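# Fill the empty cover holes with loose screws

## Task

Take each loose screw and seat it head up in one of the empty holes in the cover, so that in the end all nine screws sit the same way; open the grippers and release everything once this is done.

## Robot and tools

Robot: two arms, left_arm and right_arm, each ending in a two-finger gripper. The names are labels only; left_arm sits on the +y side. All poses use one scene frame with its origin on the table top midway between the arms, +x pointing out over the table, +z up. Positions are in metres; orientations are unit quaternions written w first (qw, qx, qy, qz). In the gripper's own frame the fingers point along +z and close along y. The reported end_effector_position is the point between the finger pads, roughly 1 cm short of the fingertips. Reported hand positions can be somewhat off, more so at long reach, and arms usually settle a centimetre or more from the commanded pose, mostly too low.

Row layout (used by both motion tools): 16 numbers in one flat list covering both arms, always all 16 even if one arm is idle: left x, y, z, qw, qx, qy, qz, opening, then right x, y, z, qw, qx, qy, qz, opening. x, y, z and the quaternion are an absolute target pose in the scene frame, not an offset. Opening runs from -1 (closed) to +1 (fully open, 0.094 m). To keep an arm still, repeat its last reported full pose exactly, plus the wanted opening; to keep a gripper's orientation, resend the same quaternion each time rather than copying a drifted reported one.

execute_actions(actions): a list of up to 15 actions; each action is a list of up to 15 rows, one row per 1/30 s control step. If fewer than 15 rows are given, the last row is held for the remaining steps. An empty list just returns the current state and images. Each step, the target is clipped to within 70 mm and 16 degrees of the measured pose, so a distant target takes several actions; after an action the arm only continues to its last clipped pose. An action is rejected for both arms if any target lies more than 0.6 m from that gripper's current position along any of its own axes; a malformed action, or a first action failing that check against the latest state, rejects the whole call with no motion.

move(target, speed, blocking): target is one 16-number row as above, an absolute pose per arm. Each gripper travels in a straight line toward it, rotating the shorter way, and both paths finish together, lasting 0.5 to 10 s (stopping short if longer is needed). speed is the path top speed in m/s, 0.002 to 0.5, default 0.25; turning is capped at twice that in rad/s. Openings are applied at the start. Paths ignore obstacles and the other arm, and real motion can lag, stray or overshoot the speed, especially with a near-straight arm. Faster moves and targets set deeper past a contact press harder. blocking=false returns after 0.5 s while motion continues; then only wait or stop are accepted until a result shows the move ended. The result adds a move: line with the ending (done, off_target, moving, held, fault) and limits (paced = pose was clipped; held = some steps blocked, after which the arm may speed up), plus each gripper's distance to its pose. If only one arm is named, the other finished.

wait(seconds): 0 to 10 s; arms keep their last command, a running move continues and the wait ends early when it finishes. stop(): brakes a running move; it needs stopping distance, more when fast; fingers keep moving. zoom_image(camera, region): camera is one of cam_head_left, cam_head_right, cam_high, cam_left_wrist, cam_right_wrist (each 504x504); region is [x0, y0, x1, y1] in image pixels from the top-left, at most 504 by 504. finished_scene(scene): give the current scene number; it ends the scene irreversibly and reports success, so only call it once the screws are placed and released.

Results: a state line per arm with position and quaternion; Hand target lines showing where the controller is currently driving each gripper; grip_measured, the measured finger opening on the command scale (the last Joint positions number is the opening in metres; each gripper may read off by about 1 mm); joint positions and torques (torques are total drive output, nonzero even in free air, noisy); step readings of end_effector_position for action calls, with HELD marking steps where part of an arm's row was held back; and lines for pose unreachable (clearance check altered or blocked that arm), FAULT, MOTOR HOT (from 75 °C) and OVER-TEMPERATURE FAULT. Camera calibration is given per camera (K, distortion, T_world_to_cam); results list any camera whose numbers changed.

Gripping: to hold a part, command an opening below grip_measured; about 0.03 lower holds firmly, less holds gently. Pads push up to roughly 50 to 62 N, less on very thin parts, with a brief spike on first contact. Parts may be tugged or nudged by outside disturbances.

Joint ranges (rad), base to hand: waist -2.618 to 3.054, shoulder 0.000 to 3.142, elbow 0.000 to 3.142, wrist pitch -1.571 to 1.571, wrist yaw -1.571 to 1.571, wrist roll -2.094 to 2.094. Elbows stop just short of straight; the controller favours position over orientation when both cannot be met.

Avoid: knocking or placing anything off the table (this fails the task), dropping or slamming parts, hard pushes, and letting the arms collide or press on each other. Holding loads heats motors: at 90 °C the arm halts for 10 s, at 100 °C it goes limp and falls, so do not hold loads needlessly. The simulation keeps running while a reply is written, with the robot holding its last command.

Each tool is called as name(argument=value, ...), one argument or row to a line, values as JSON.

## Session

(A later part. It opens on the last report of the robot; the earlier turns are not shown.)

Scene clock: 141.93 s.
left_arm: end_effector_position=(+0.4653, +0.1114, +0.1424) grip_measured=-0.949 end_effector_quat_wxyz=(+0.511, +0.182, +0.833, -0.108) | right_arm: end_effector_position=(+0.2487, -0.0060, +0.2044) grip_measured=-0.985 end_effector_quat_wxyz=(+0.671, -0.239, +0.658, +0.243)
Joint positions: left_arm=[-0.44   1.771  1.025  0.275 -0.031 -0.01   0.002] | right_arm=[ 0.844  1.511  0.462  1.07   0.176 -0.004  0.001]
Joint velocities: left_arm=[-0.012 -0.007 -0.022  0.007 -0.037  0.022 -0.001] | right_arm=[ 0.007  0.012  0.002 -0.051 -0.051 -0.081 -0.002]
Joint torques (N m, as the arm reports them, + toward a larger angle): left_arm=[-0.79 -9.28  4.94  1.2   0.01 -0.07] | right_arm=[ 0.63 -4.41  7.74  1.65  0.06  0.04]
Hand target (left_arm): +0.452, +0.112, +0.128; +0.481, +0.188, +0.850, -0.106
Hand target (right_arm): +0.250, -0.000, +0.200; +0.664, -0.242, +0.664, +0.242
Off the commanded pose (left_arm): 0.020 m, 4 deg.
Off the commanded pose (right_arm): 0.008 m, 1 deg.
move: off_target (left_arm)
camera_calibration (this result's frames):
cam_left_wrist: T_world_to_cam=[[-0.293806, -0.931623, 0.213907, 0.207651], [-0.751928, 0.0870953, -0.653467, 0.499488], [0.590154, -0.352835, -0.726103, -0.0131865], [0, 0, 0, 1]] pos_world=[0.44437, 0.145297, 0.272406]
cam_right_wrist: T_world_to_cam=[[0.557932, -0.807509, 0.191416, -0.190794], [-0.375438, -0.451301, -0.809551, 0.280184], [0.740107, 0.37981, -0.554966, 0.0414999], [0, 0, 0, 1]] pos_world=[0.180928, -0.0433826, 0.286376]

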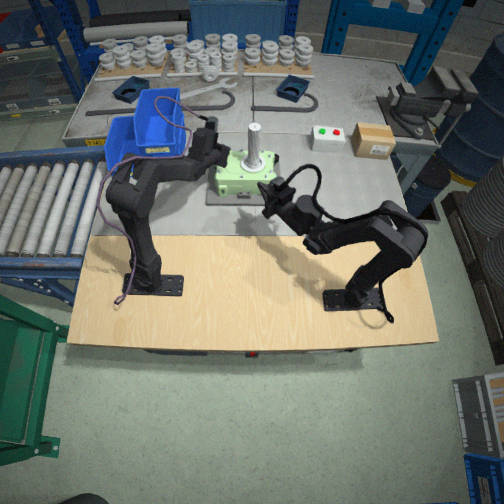

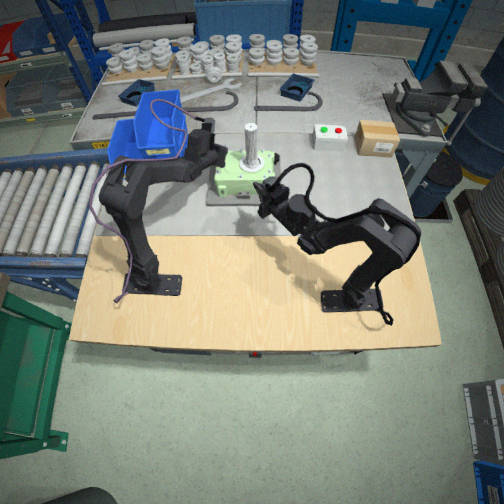

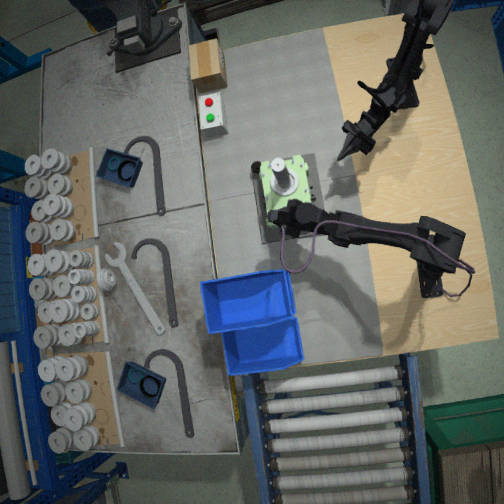

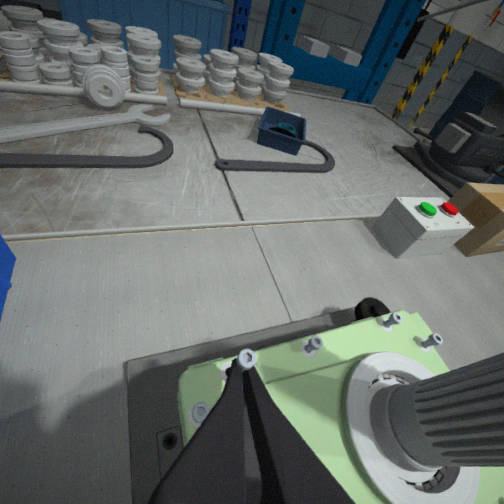

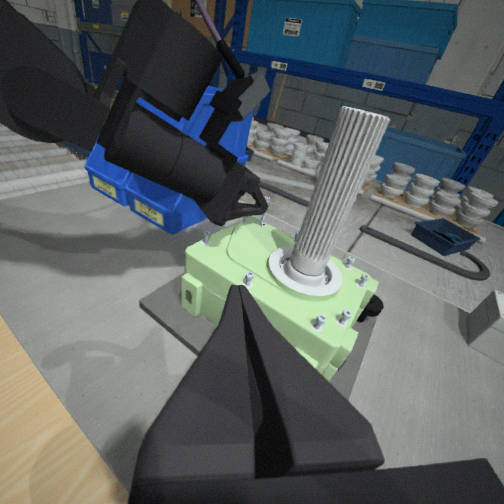

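move(
  target=[0.466,0.114,0.128,0.49,0.187,0.845,-0.108,-1,0.25,0.0,0.2,0.664,-0.242,0.664,0.242,-1],
  speed=0.008,
)

zoom_image(
  camera="cam_right_wrist",
  region=[220,170,310,250],
)

Scene clock: 145.43 s.
left_arm: end_effector_position=(+0.4655, +0.1111, +0.1429) grip_measured=-0.949 end_effector_quat_wxyz=(+0.512, +0.182, +0.832, -0.109) | right_arm: end_effector_position=(+0.2487, -0.0060, +0.2044) grip_measured=-0.985 end_effector_quat_wxyz=(+0.671, -0.239, +0.658, +0.243)
Joint positions: left_arm=[-0.44   1.771  1.025  0.277 -0.03  -0.01   0.002] | right_arm=[ 0.844  1.511  0.462  1.07   0.176 -0.004  0.001]
Joint velocities: left_arm=[-0.012 -0.002  0.002 -0.007 -0.007 -0.037 -0.001] | right_arm=[ 0.002  0.017 -0.022 -0.037 -0.081  0.051 -0.   ]
Joint torques (N m, as the arm reports them, + toward a larger angle): left_arm=[ 1.1  -6.52  6.9   1.53  0.22  0.02] | right_arm=[ 0.63 -4.42  7.74  1.67  0.06  0.04]
Hand target (left_arm): +0.466, +0.114, +0.128; +0.490, +0.187, +0.844, -0.108
Hand target (right_arm): +0.250, -0.000, +0.200; +0.664, -0.242, +0.664, +0.242
Off the commanded pose (left_arm): 0.015 m, 3 deg.
Off the commanded pose (right_arm): 0.008 m, 1 deg.
move: off_target (left_arm)
camera_calibration (this result's frames):
cam_left_wrist: T_world_to_cam=[[-0.295147, -0.931006, 0.214746, 0.207742], [-0.750647, 0.0868952, -0.654965, 0.499593], [0.591116, -0.354509, -0.724504, -0.0135022], [0, 0, 0, 1]] pos_world=[0.444314, 0.145211, 0.272822]
cam_right_wrist: T_world_to_cam=[[0.557932, -0.807509, 0.191416, -0.190794], [-0.375438, -0.451301, -0.809551, 0.280184], [0.740107, 0.37981, -0.554966, 0.0414999], [0, 0, 0, 1]] pos_world=[0.180928, -0.0433826, 0.286376]

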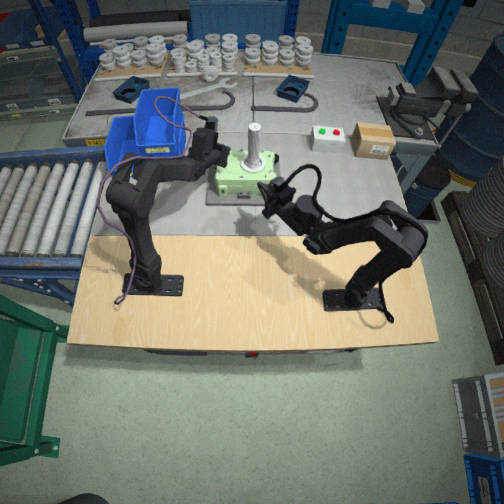

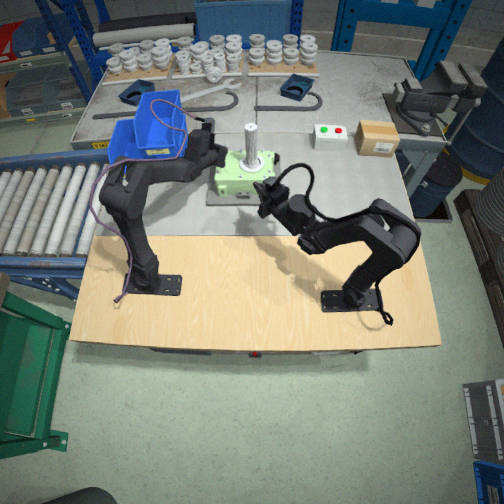

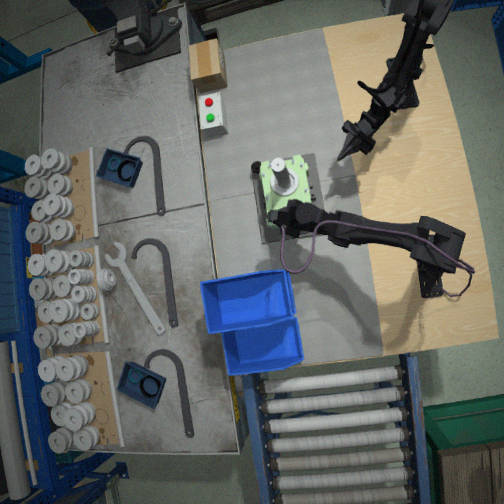

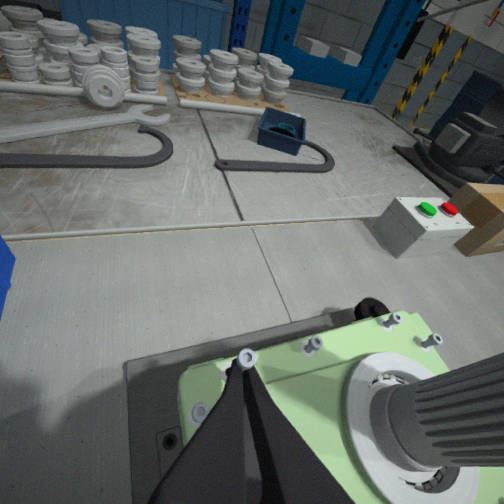

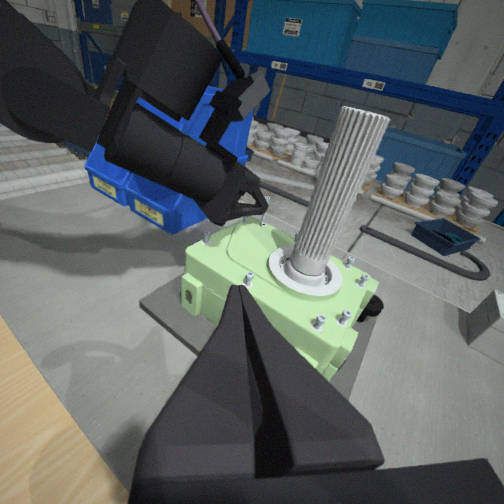

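Region (220, 170, 310, 250) of cam_right_wrist's 504x504 image, scaled by 5.600, with more detail than that image has.

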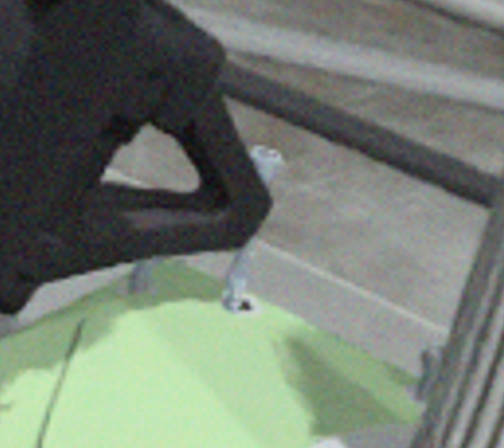

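Both joints at breakaway; add +4 mm x.

move(
  target=[0.470,0.1148,0.127,0.49,0.187,0.845,-0.108,-1,0.25,0.0,0.2,0.664,-0.242,0.664,0.242,-1],
  speed=0.008,
)

zoom_image(
  camera="cam_right_wrist",
  region=[220,170,310,250],
)

Scene clock: 149.07 s.
left_arm: end_effector_position=(+0.4664, +0.1113, +0.1423) grip_measured=-0.949 end_effector_quat_wxyz=(+0.512, +0.183, +0.831, -0.114) | right_arm: end_effector_position=(+0.2487, -0.0060, +0.2044) grip_measured=-0.985 end_effector_quat_wxyz=(+0.671, -0.239, +0.658, +0.243)
Joint positions: left_arm=[-0.433  1.774  1.025  0.283 -0.013 -0.01   0.002] | right_arm=[ 0.844  1.511  0.462  1.07   0.176 -0.004  0.001]
Joint velocities: left_arm=[-0.037  0.022  0.012 -0.081 -0.007 -0.022 -0.001] | right_arm=[-0.002 -0.007 -0.012 -0.051 -0.051  0.022  0.   ]
Joint torques (N m, as the arm reports them, + toward a larger angle): left_arm=[ 1.08 -5.93  7.73  1.49  0.11  0.05] | right_arm=[ 0.63 -4.42  7.74  1.66  0.06  0.03]
Hand target (left_arm): +0.469, +0.115, +0.127; +0.491, +0.187, +0.844, -0.108
Hand target (right_arm): +0.250, -0.000, +0.200; +0.664, -0.242, +0.664, +0.242
Off the commanded pose (left_arm): 0.016 m, 3 deg.
Off the commanded pose (right_arm): 0.008 m, 1 deg.
move: off_target (left_arm)
camera_calibration (this result's frames):
cam_left_wrist: T_world_to_cam=[[-0.302334, -0.926913, 0.222321, 0.210119], [-0.750993, 0.0879903, -0.654421, 0.499808], [0.58703, -0.364815, -0.722708, -0.0116634], [0, 0, 0, 1]] pos_world=[0.445725, 0.146528, 0.271942]
cam_right_wrist: T_world_to_cam=[[0.557932, -0.807509, 0.191416, -0.190794], [-0.375438, -0.451301, -0.809551, 0.280184], [0.740107, 0.37981, -0.554966, 0.0414999], [0, 0, 0, 1]] pos_world=[0.180928, -0.0433826, 0.286376]

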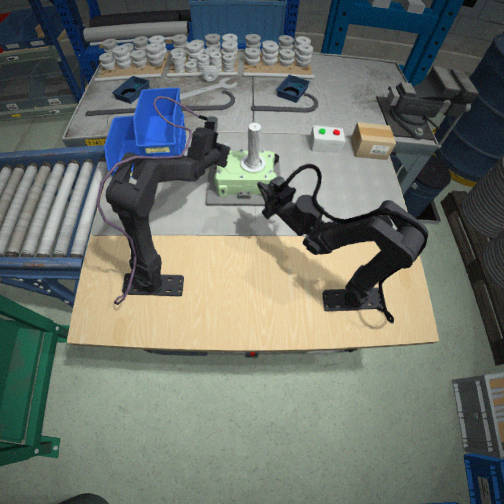

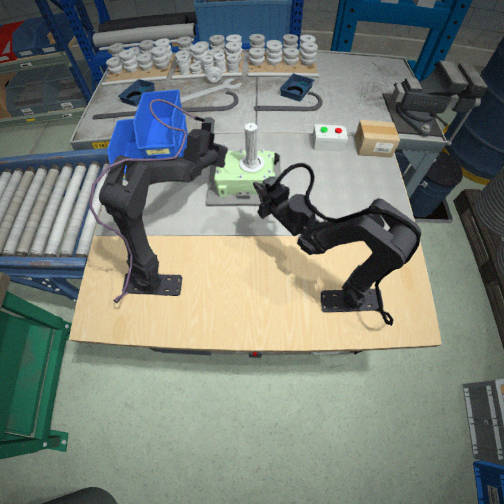

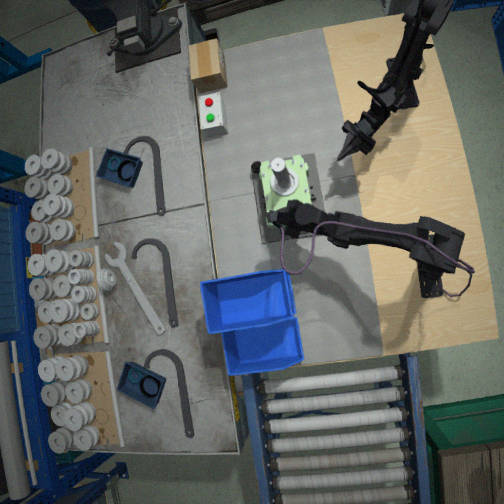

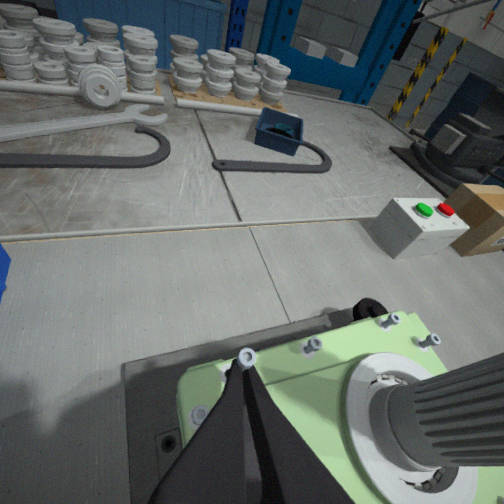

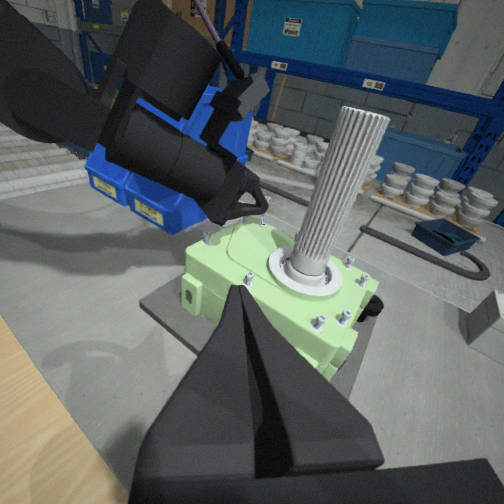

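Region (220, 170, 310, 250) of cam_right_wrist's 504x504 image, scaled by 5.600, with more detail than that image has.

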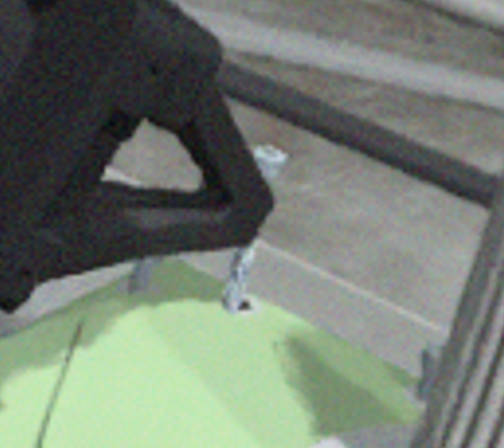

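move(
  target=[0.474,0.1155,0.129,0.49,0.187,0.845,-0.108,-1,0.25,0.0,0.2,0.664,-0.242,0.664,0.242,-1],
  speed=0.008,
)

zoom_image(
  camera="cam_right_wrist",
  region=[220,170,310,250],
)

Scene clock: 152.73 s.
left_arm: end_effector_position=(+0.4711, +0.1094, +0.1429) grip_measured=-0.949 end_effector_quat_wxyz=(+0.511, +0.184, +0.831, -0.118) | right_arm: end_effector_position=(+0.2487, -0.0060, +0.2043) grip_measured=-0.985 end_effector_quat_wxyz=(+0.671, -0.239, +0.658, +0.243)
Joint positions: left_arm=[-0.429  1.791  1.048  0.277 -0.002 -0.01   0.002] | right_arm=[ 0.844  1.511  0.462  1.069  0.176 -0.004  0.001]
Joint velocities: left_arm=[ 0.007  0.017  0.002  0.007 -0.022 -0.095 -0.   ] | right_arm=[-0.027 -0.017  0.002  0.022  0.066 -0.037  0.   ]
Joint torques (N m, as the arm reports them, + toward a larger angle): left_arm=[ 1.23 -6.68  7.49  1.43  0.04  0.08] | right_arm=[ 0.63 -4.43  7.71  1.66  0.06  0.04]
Hand target (left_arm): +0.473, +0.116, +0.129; +0.490, +0.187, +0.844, -0.108
Hand target (right_arm): +0.250, -0.000, +0.200; +0.664, -0.242, +0.664, +0.242
Off the commanded pose (left_arm): 0.015 m, 3 deg.
Off the commanded pose (right_arm): 0.008 m, 1 deg.
move: off_target (left_arm)
camera_calibration (this result's frames):
cam_left_wrist: T_world_to_cam=[[-0.306834, -0.924253, 0.227176, 0.210845], [-0.751713, 0.0889354, -0.653466, 0.504022], [0.583765, -0.371277, -0.722061, -0.0125343], [0, 0, 0, 1]] pos_world=[0.450891, 0.145396, 0.272412]
cam_right_wrist: T_world_to_cam=[[0.557979, -0.807454, 0.191515, -0.190807], [-0.375637, -0.451538, -0.809327, 0.280112], [0.73997, 0.379648, -0.555258, 0.0415392], [0, 0, 0, 1]] pos_world=[0.180949, -0.0433573, 0.286309]

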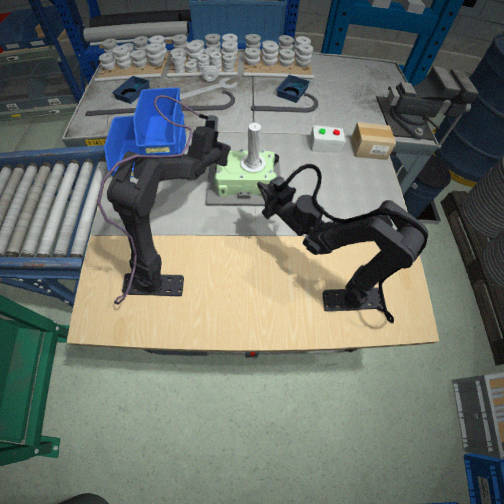

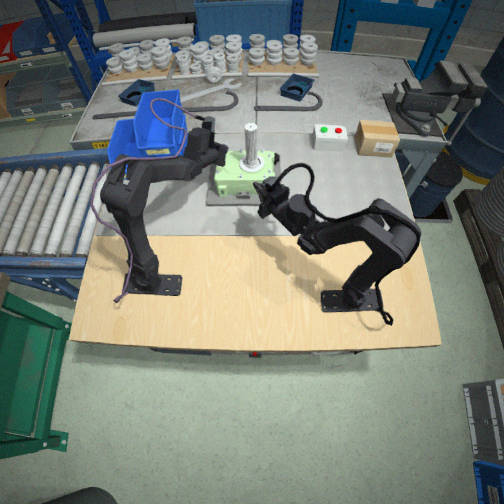

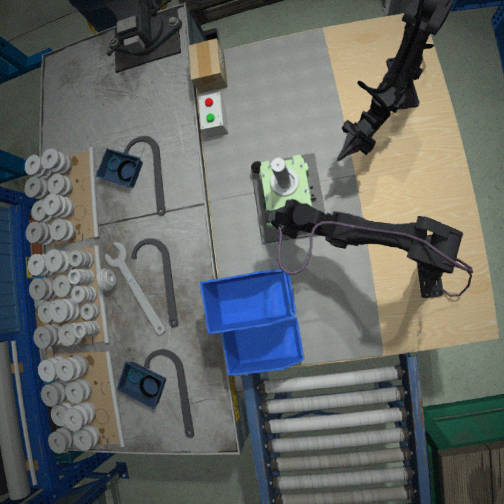

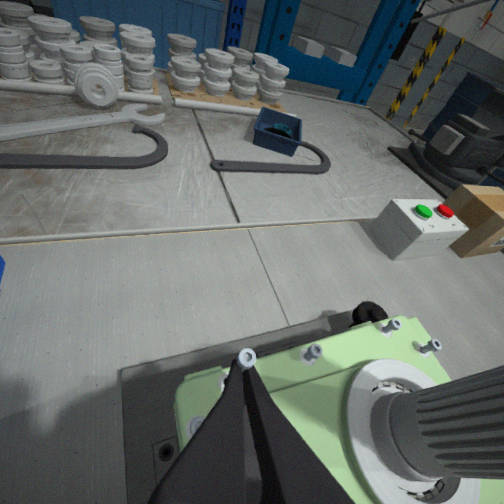

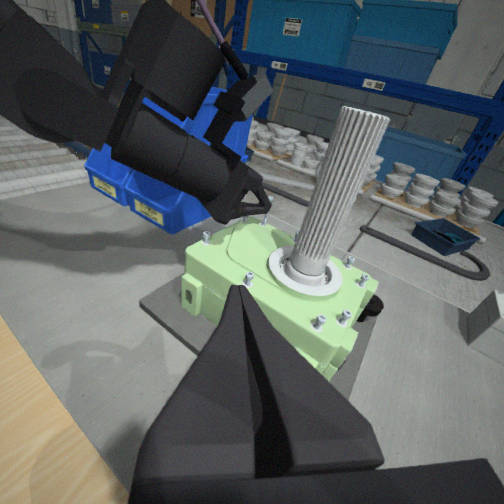

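Region (220, 170, 310, 250) of cam_right_wrist's 504x504 image, scaled by 5.600, with more detail than that image has.

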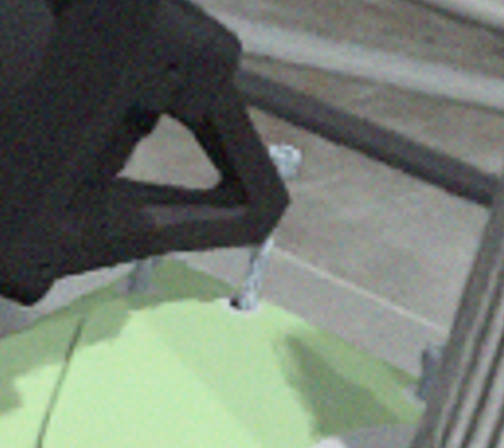

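move(
  target=[0.474,0.119,0.129,0.492,0.176,0.847,-0.102,-1,0.25,0.0,0.2,0.664,-0.242,0.664,0.242,-1],
  speed=0.008,
)

zoom_image(
  camera="cam_right_wrist",
  region=[220,170,310,250],
)

Scene clock: 156.90 s.
left_arm: end_effector_position=(+0.4712, +0.1095, +0.1431) grip_measured=-0.949 end_effector_quat_wxyz=(+0.512, +0.184, +0.831, -0.118) | right_arm: end_effector_position=(+0.2487, -0.0060, +0.2044) grip_measured=-0.985 end_effector_quat_wxyz=(+0.671, -0.239, +0.658, +0.243)
Joint positions: left_arm=[-0.429  1.791  1.048  0.278 -0.003 -0.01   0.002] | right_arm=[ 0.844  1.511  0.462  1.07   0.176 -0.004  0.001]
Joint velocities: left_arm=[ 0.012  0.017 -0.007  0.081  0.007  0.081 -0.001] | right_arm=[-0.002  0.002  0.002 -0.007  0.007  0.037 -0.   ]
Joint torques (N m, as the arm reports them, + toward a larger angle): left_arm=[ 1.06 -7.05  6.94  1.45 -0.25 -0.04] | right_arm=[ 0.67 -4.41  7.74  1.65  0.05  0.05]
Hand target (left_arm): +0.473, +0.119, +0.129; +0.492, +0.176, +0.846, -0.102
Hand target (right_arm): +0.250, -0.000, +0.200; +0.664, -0.242, +0.664, +0.242
Off the commanded pose (left_arm): 0.017 m, 4 deg.
Off the commanded pose (right_arm): 0.008 m, 1 deg.
move: off_target (left_arm)
camera_calibration (this result's frames):
cam_left_wrist: T_world_to_cam=[[-0.306692, -0.924318, 0.227104, 0.210813], [-0.751245, 0.0885646, -0.654055, 0.504115], [0.584441, -0.371204, -0.721551, -0.0128646], [0, 0, 0, 1]] pos_world=[0.450887, 0.145436, 0.27256]
cam_right_wrist: T_world_to_cam=[[0.557932, -0.807509, 0.191416, -0.190794], [-0.375438, -0.451301, -0.809551, 0.280184], [0.740107, 0.37981, -0.554966, 0.0414999], [0, 0, 0, 1]] pos_world=[0.180928, -0.0433826, 0.286376]

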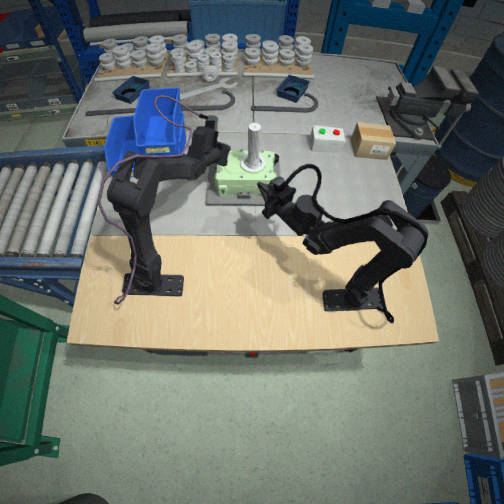

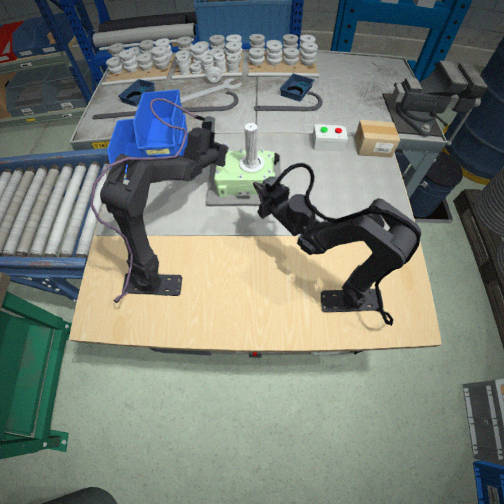

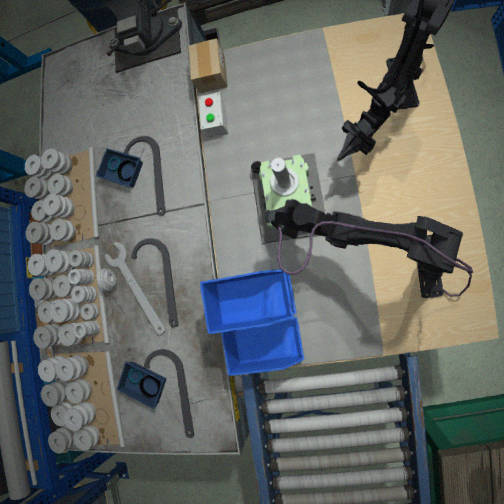

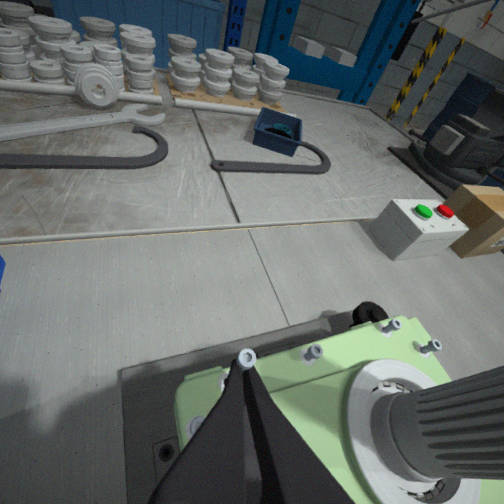

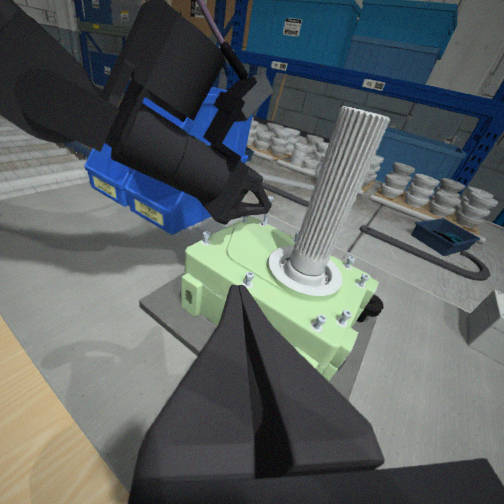

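Region (220, 170, 310, 250) of cam_right_wrist's 504x504 image, scaled by 5.600, with more detail than that image has.

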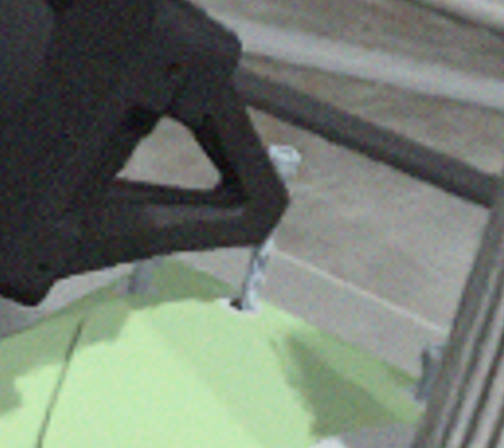

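move(
  target=[0.474,0.123,0.129,0.493,0.170,0.848,-0.099,-1,0.25,0.0,0.2,0.664,-0.242,0.664,0.242,-1],
  speed=0.01,
)

zoom_image(
  camera="cam_right_wrist",
  region=[220,170,310,250],
)

Scene clock: 160.67 s.
left_arm: end_effector_position=(+0.4713, +0.1097, +0.1431) grip_measured=-0.949 end_effector_quat_wxyz=(+0.512, +0.184, +0.831, -0.117) | right_arm: end_effector_position=(+0.2487, -0.0060, +0.2044) grip_measured=-0.985 end_effector_quat_wxyz=(+0.671, -0.239, +0.658, +0.243)
Joint positions: left_arm=[-0.429  1.791  1.048  0.278 -0.004 -0.01   0.002] | right_arm=[ 0.844  1.511  0.462  1.07   0.176 -0.004  0.001]
Joint velocities: left_arm=[ 0.007 -0.012 -0.002 -0.022  0.051 -0.081  0.   ] | right_arm=[-0.007 -0.007 -0.017 -0.037 -0.022 -0.022  0.001]
Joint torques (N m, as the arm reports them, + toward a larger angle): left_arm=[ 1.42 -7.44  6.36  1.49 -0.34 -0.08] | right_arm=[ 0.63 -4.4   7.72  1.67  0.06  0.04]
Hand target (left_arm): +0.473, +0.123, +0.129; +0.493, +0.170, +0.847, -0.099
Hand target (right_arm): +0.250, -0.000, +0.200; +0.664, -0.242, +0.664, +0.242
Off the commanded pose (left_arm): 0.020 m, 4 deg.
Off the commanded pose (right_arm): 0.008 m, 1 deg.
move: off_target (left_arm)
camera_calibration (this result's frames):
cam_left_wrist: T_world_to_cam=[[-0.305797, -0.924736, 0.226608, 0.210705], [-0.75119, 0.0880995, -0.654181, 0.504208], [0.584981, -0.370272, -0.721593, -0.0131978], [0, 0, 0, 1]] pos_world=[0.450909, 0.145539, 0.272572]
cam_right_wrist: T_world_to_cam=[[0.557932, -0.807509, 0.191416, -0.190794], [-0.375438, -0.451301, -0.809551, 0.280184], [0.740107, 0.37981, -0.554966, 0.0414999], [0, 0, 0, 1]] pos_world=[0.180928, -0.0433826, 0.286376]

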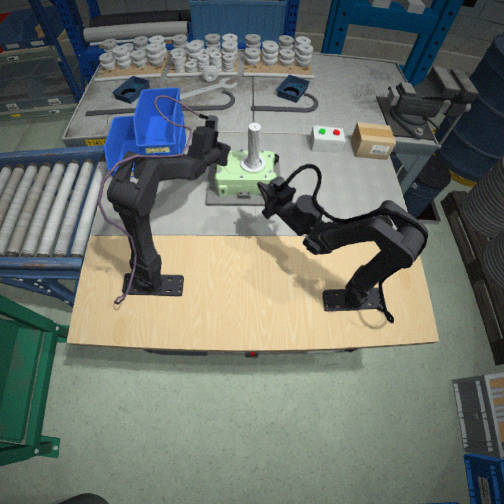

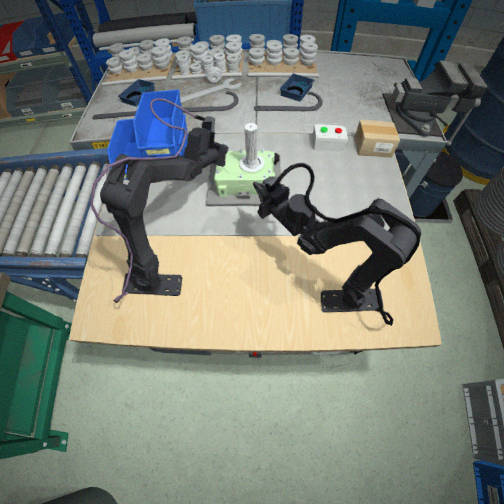

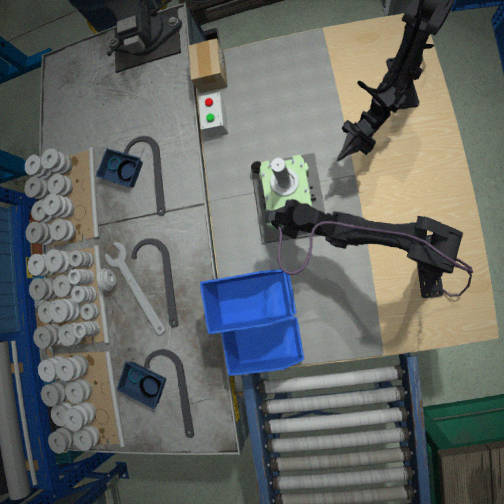

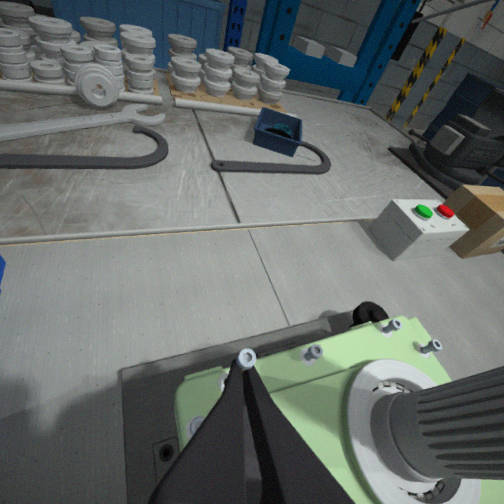

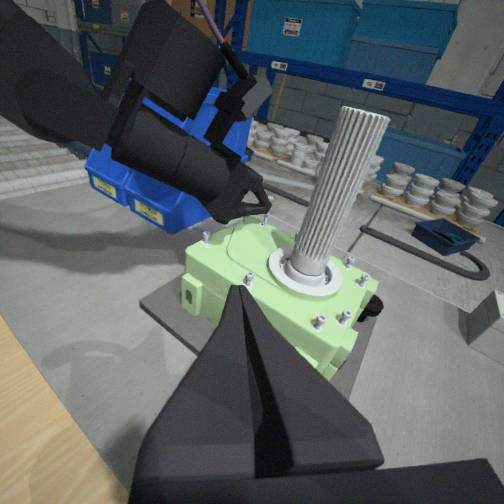

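Region (220, 170, 310, 250) of cam_right_wrist's 504x504 image, scaled by 5.600, with more detail than that image has.

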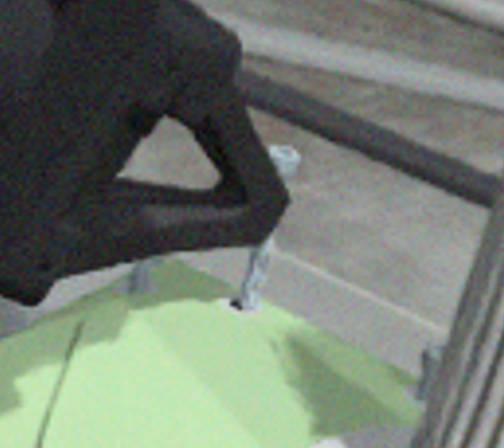

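move(
  target=[0.461,0.127,0.131,0.493,0.170,0.848,-0.099,-1,0.25,0.0,0.2,0.664,-0.242,0.664,0.242,-1],
  speed=0.008,
)

zoom_image(
  camera="cam_right_wrist",
  region=[220,170,310,250],
)

Scene clock: 165.23 s.
left_arm: end_effector_position=(+0.4677, +0.1137, +0.1427) grip_measured=-0.949 end_effector_quat_wxyz=(+0.512, +0.180, +0.832, -0.113) | right_arm: end_effector_position=(+0.2487, -0.0060, +0.2044) grip_measured=-0.985 end_effector_quat_wxyz=(+0.671, -0.239, +0.658, +0.243)
Joint positions: left_arm=[-0.429  1.774  1.026  0.282 -0.016 -0.011  0.002] | right_arm=[ 0.844  1.511  0.462  1.07   0.176 -0.004  0.001]
Joint velocities: left_arm=[-0.007 -0.002 -0.007 -0.007 -0.051 -0.037  0.001] | right_arm=[-0.007 -0.007  0.002  0.037  0.022  0.007  0.   ]
Joint torques (N m, as the arm reports them, + toward a larger angle): left_arm=[ 0.96 -9.53  4.16  1.49 -0.25 -0.09] | right_arm=[ 0.63 -4.41  7.76  1.66  0.06  0.04]
Hand target (left_arm): +0.461, +0.127, +0.131; +0.493, +0.170, +0.847, -0.099
Hand target (right_arm): +0.250, -0.000, +0.200; +0.664, -0.242, +0.664, +0.242
Off the commanded pose (left_arm): 0.019 m, 3 deg.
Off the commanded pose (right_arm): 0.008 m, 1 deg.
move: off_target (left_arm)
camera_calibration (this result's frames):
cam_left_wrist: T_world_to_cam=[[-0.295792, -0.92901, 0.222367, 0.209852], [-0.751365, 0.0825206, -0.654707, 0.501697], [0.58988, -0.360735, -0.722434, -0.0130506], [0, 0, 0, 1]] pos_world=[0.446728, 0.148847, 0.272372]
cam_right_wrist: T_world_to_cam=[[0.557932, -0.807509, 0.191416, -0.190794], [-0.375438, -0.451301, -0.809551, 0.280184], [0.740107, 0.37981, -0.554966, 0.0414999], [0, 0, 0, 1]] pos_world=[0.180928, -0.0433826, 0.286376]

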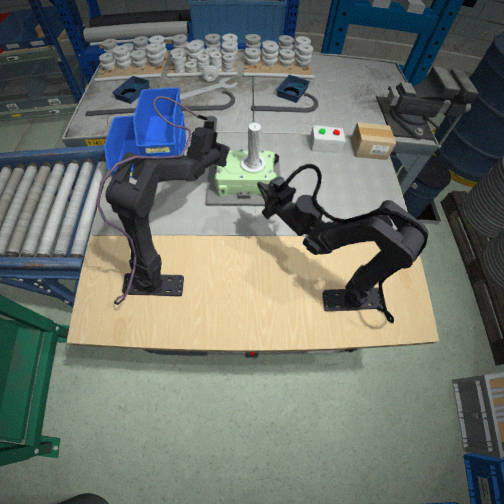

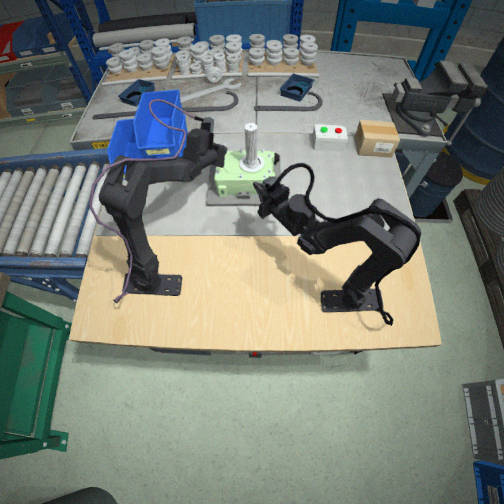

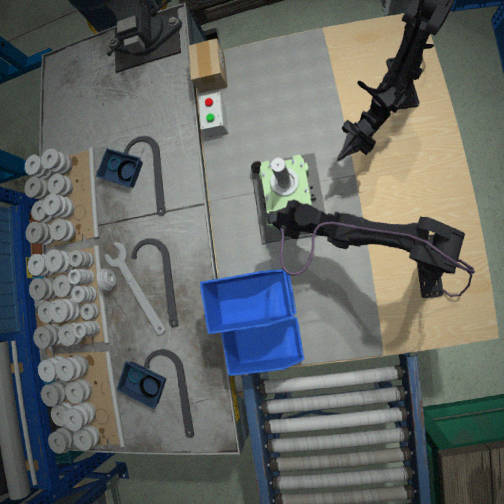

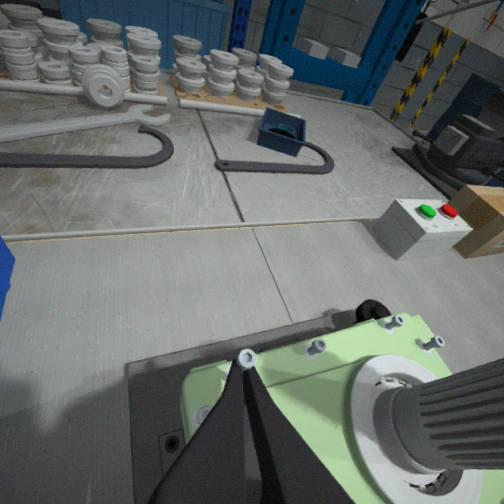

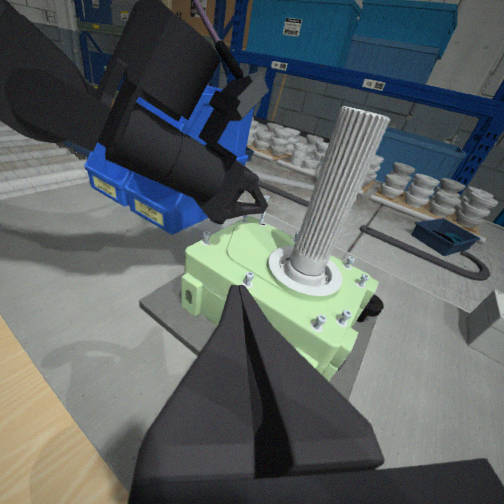

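Region (220, 170, 310, 250) of cam_right_wrist's 504x504 image, scaled by 5.600, with more detail than that image has.

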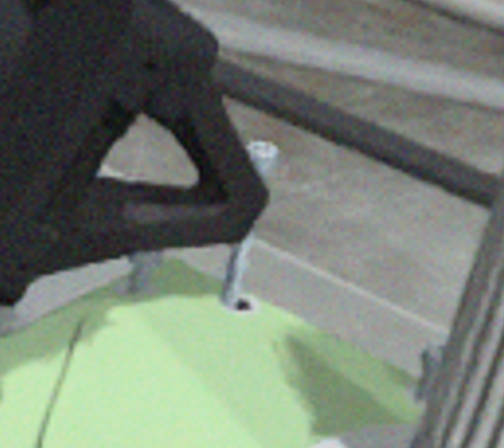

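move(
  target=[0.468,0.115,0.115,0.458,0.191,0.862,-0.101,-1,0.25,0.0,0.2,0.664,-0.242,0.664,0.242,-1],
  speed=0.01,
)

zoom_image(
  camera="cam_right_wrist",
  region=[220,170,310,250],
)

Scene clock: 172.00 s.
left_arm: end_effector_position=(+0.4713, +0.1119, +0.1422) grip_measured=-0.949 end_effector_quat_wxyz=(+0.499, +0.182, +0.840, -0.110) | right_arm: end_effector_position=(+0.2487, -0.0060, +0.2043) grip_measured=-0.985 end_effector_quat_wxyz=(+0.671, -0.239, +0.658, +0.243)
Joint positions: left_arm=[-0.429  1.789  1.074  0.216 -0.015 -0.011  0.002] | right_arm=[ 0.844  1.511  0.462  1.069  0.176 -0.004  0.001]
Joint velocities: left_arm=[ 0.022 -0.002  0.002  0.037  0.022 -0.051 -0.001] | right_arm=[-0.007 -0.012  0.017 -0.081 -0.022 -0.007  0.   ]
Joint torques (N m, as the arm reports them, + toward a larger angle): left_arm=[ 0.56 -5.9   7.14  1.18  0.11  0.05] | right_arm=[ 0.66 -4.41  7.75  1.67  0.05  0.04]
Hand target (left_arm): +0.467, +0.115, +0.116; +0.459, +0.191, +0.862, -0.101
Hand target (right_arm): +0.250, -0.000, +0.200; +0.664, -0.242, +0.664, +0.242
Off the commanded pose (left_arm): 0.028 m, 5 deg.
Off the commanded pose (right_arm): 0.008 m, 1 deg.
move: off_target (left_arm)
camera_calibration (this result's frames):
cam_left_wrist: T_world_to_cam=[[-0.28965, -0.931964, 0.218051, 0.207394], [-0.770185, 0.0916896, -0.631196, 0.508774], [0.568259, -0.350766, -0.744342, -0.00403286], [0, 0, 0, 1]] pos_world=[0.454214, 0.14522, 0.272912]
cam_right_wrist: T_world_to_cam=[[0.557979, -0.807454, 0.191515, -0.190807], [-0.375637, -0.451538, -0.809327, 0.280112], [0.73997, 0.379648, -0.555258, 0.0415392], [0, 0, 0, 1]] pos_world=[0.180949, -0.0433573, 0.286309]

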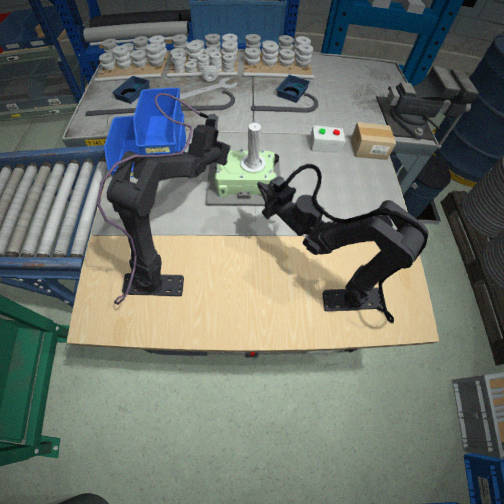

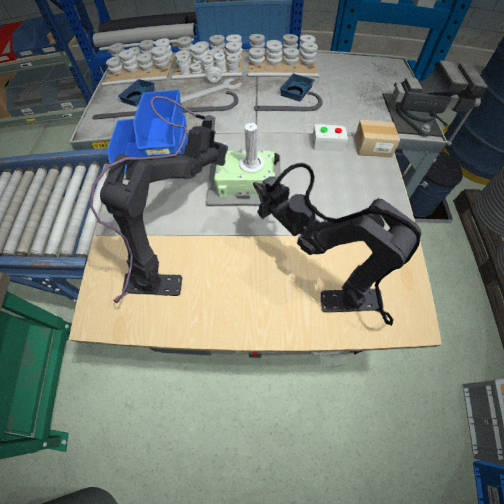

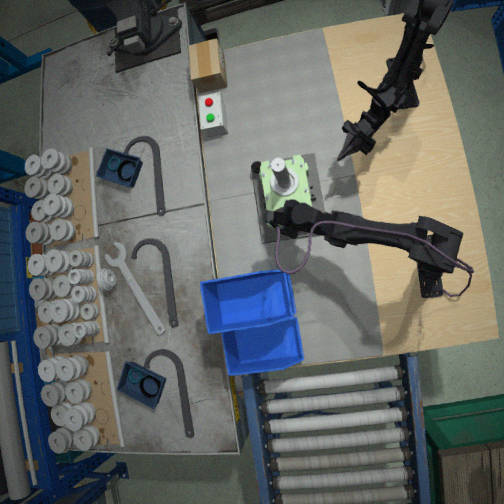

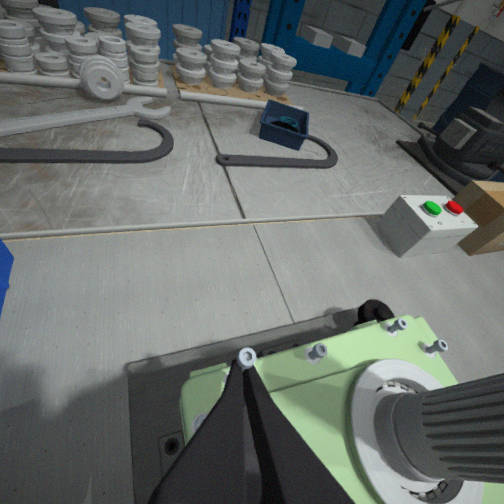

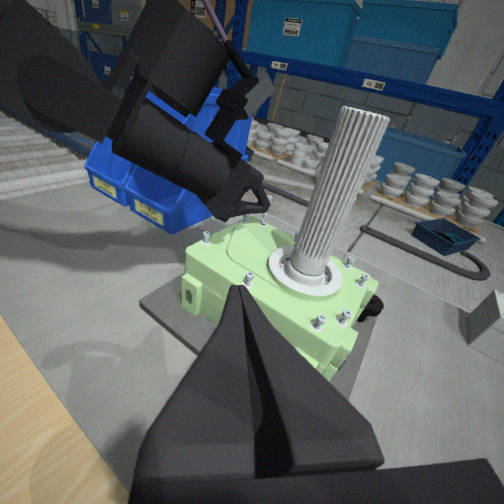

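Region (220, 170, 310, 250) of cam_right_wrist's 504x504 image, scaled by 5.600, with more detail than that image has.

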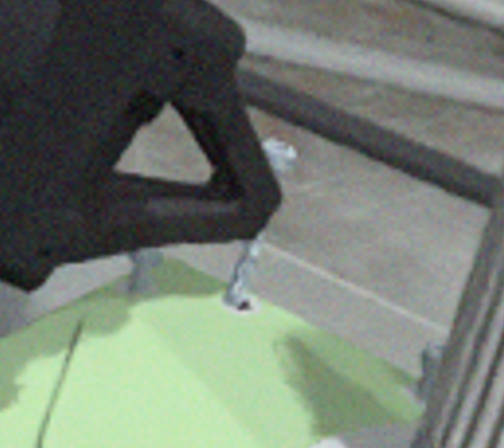

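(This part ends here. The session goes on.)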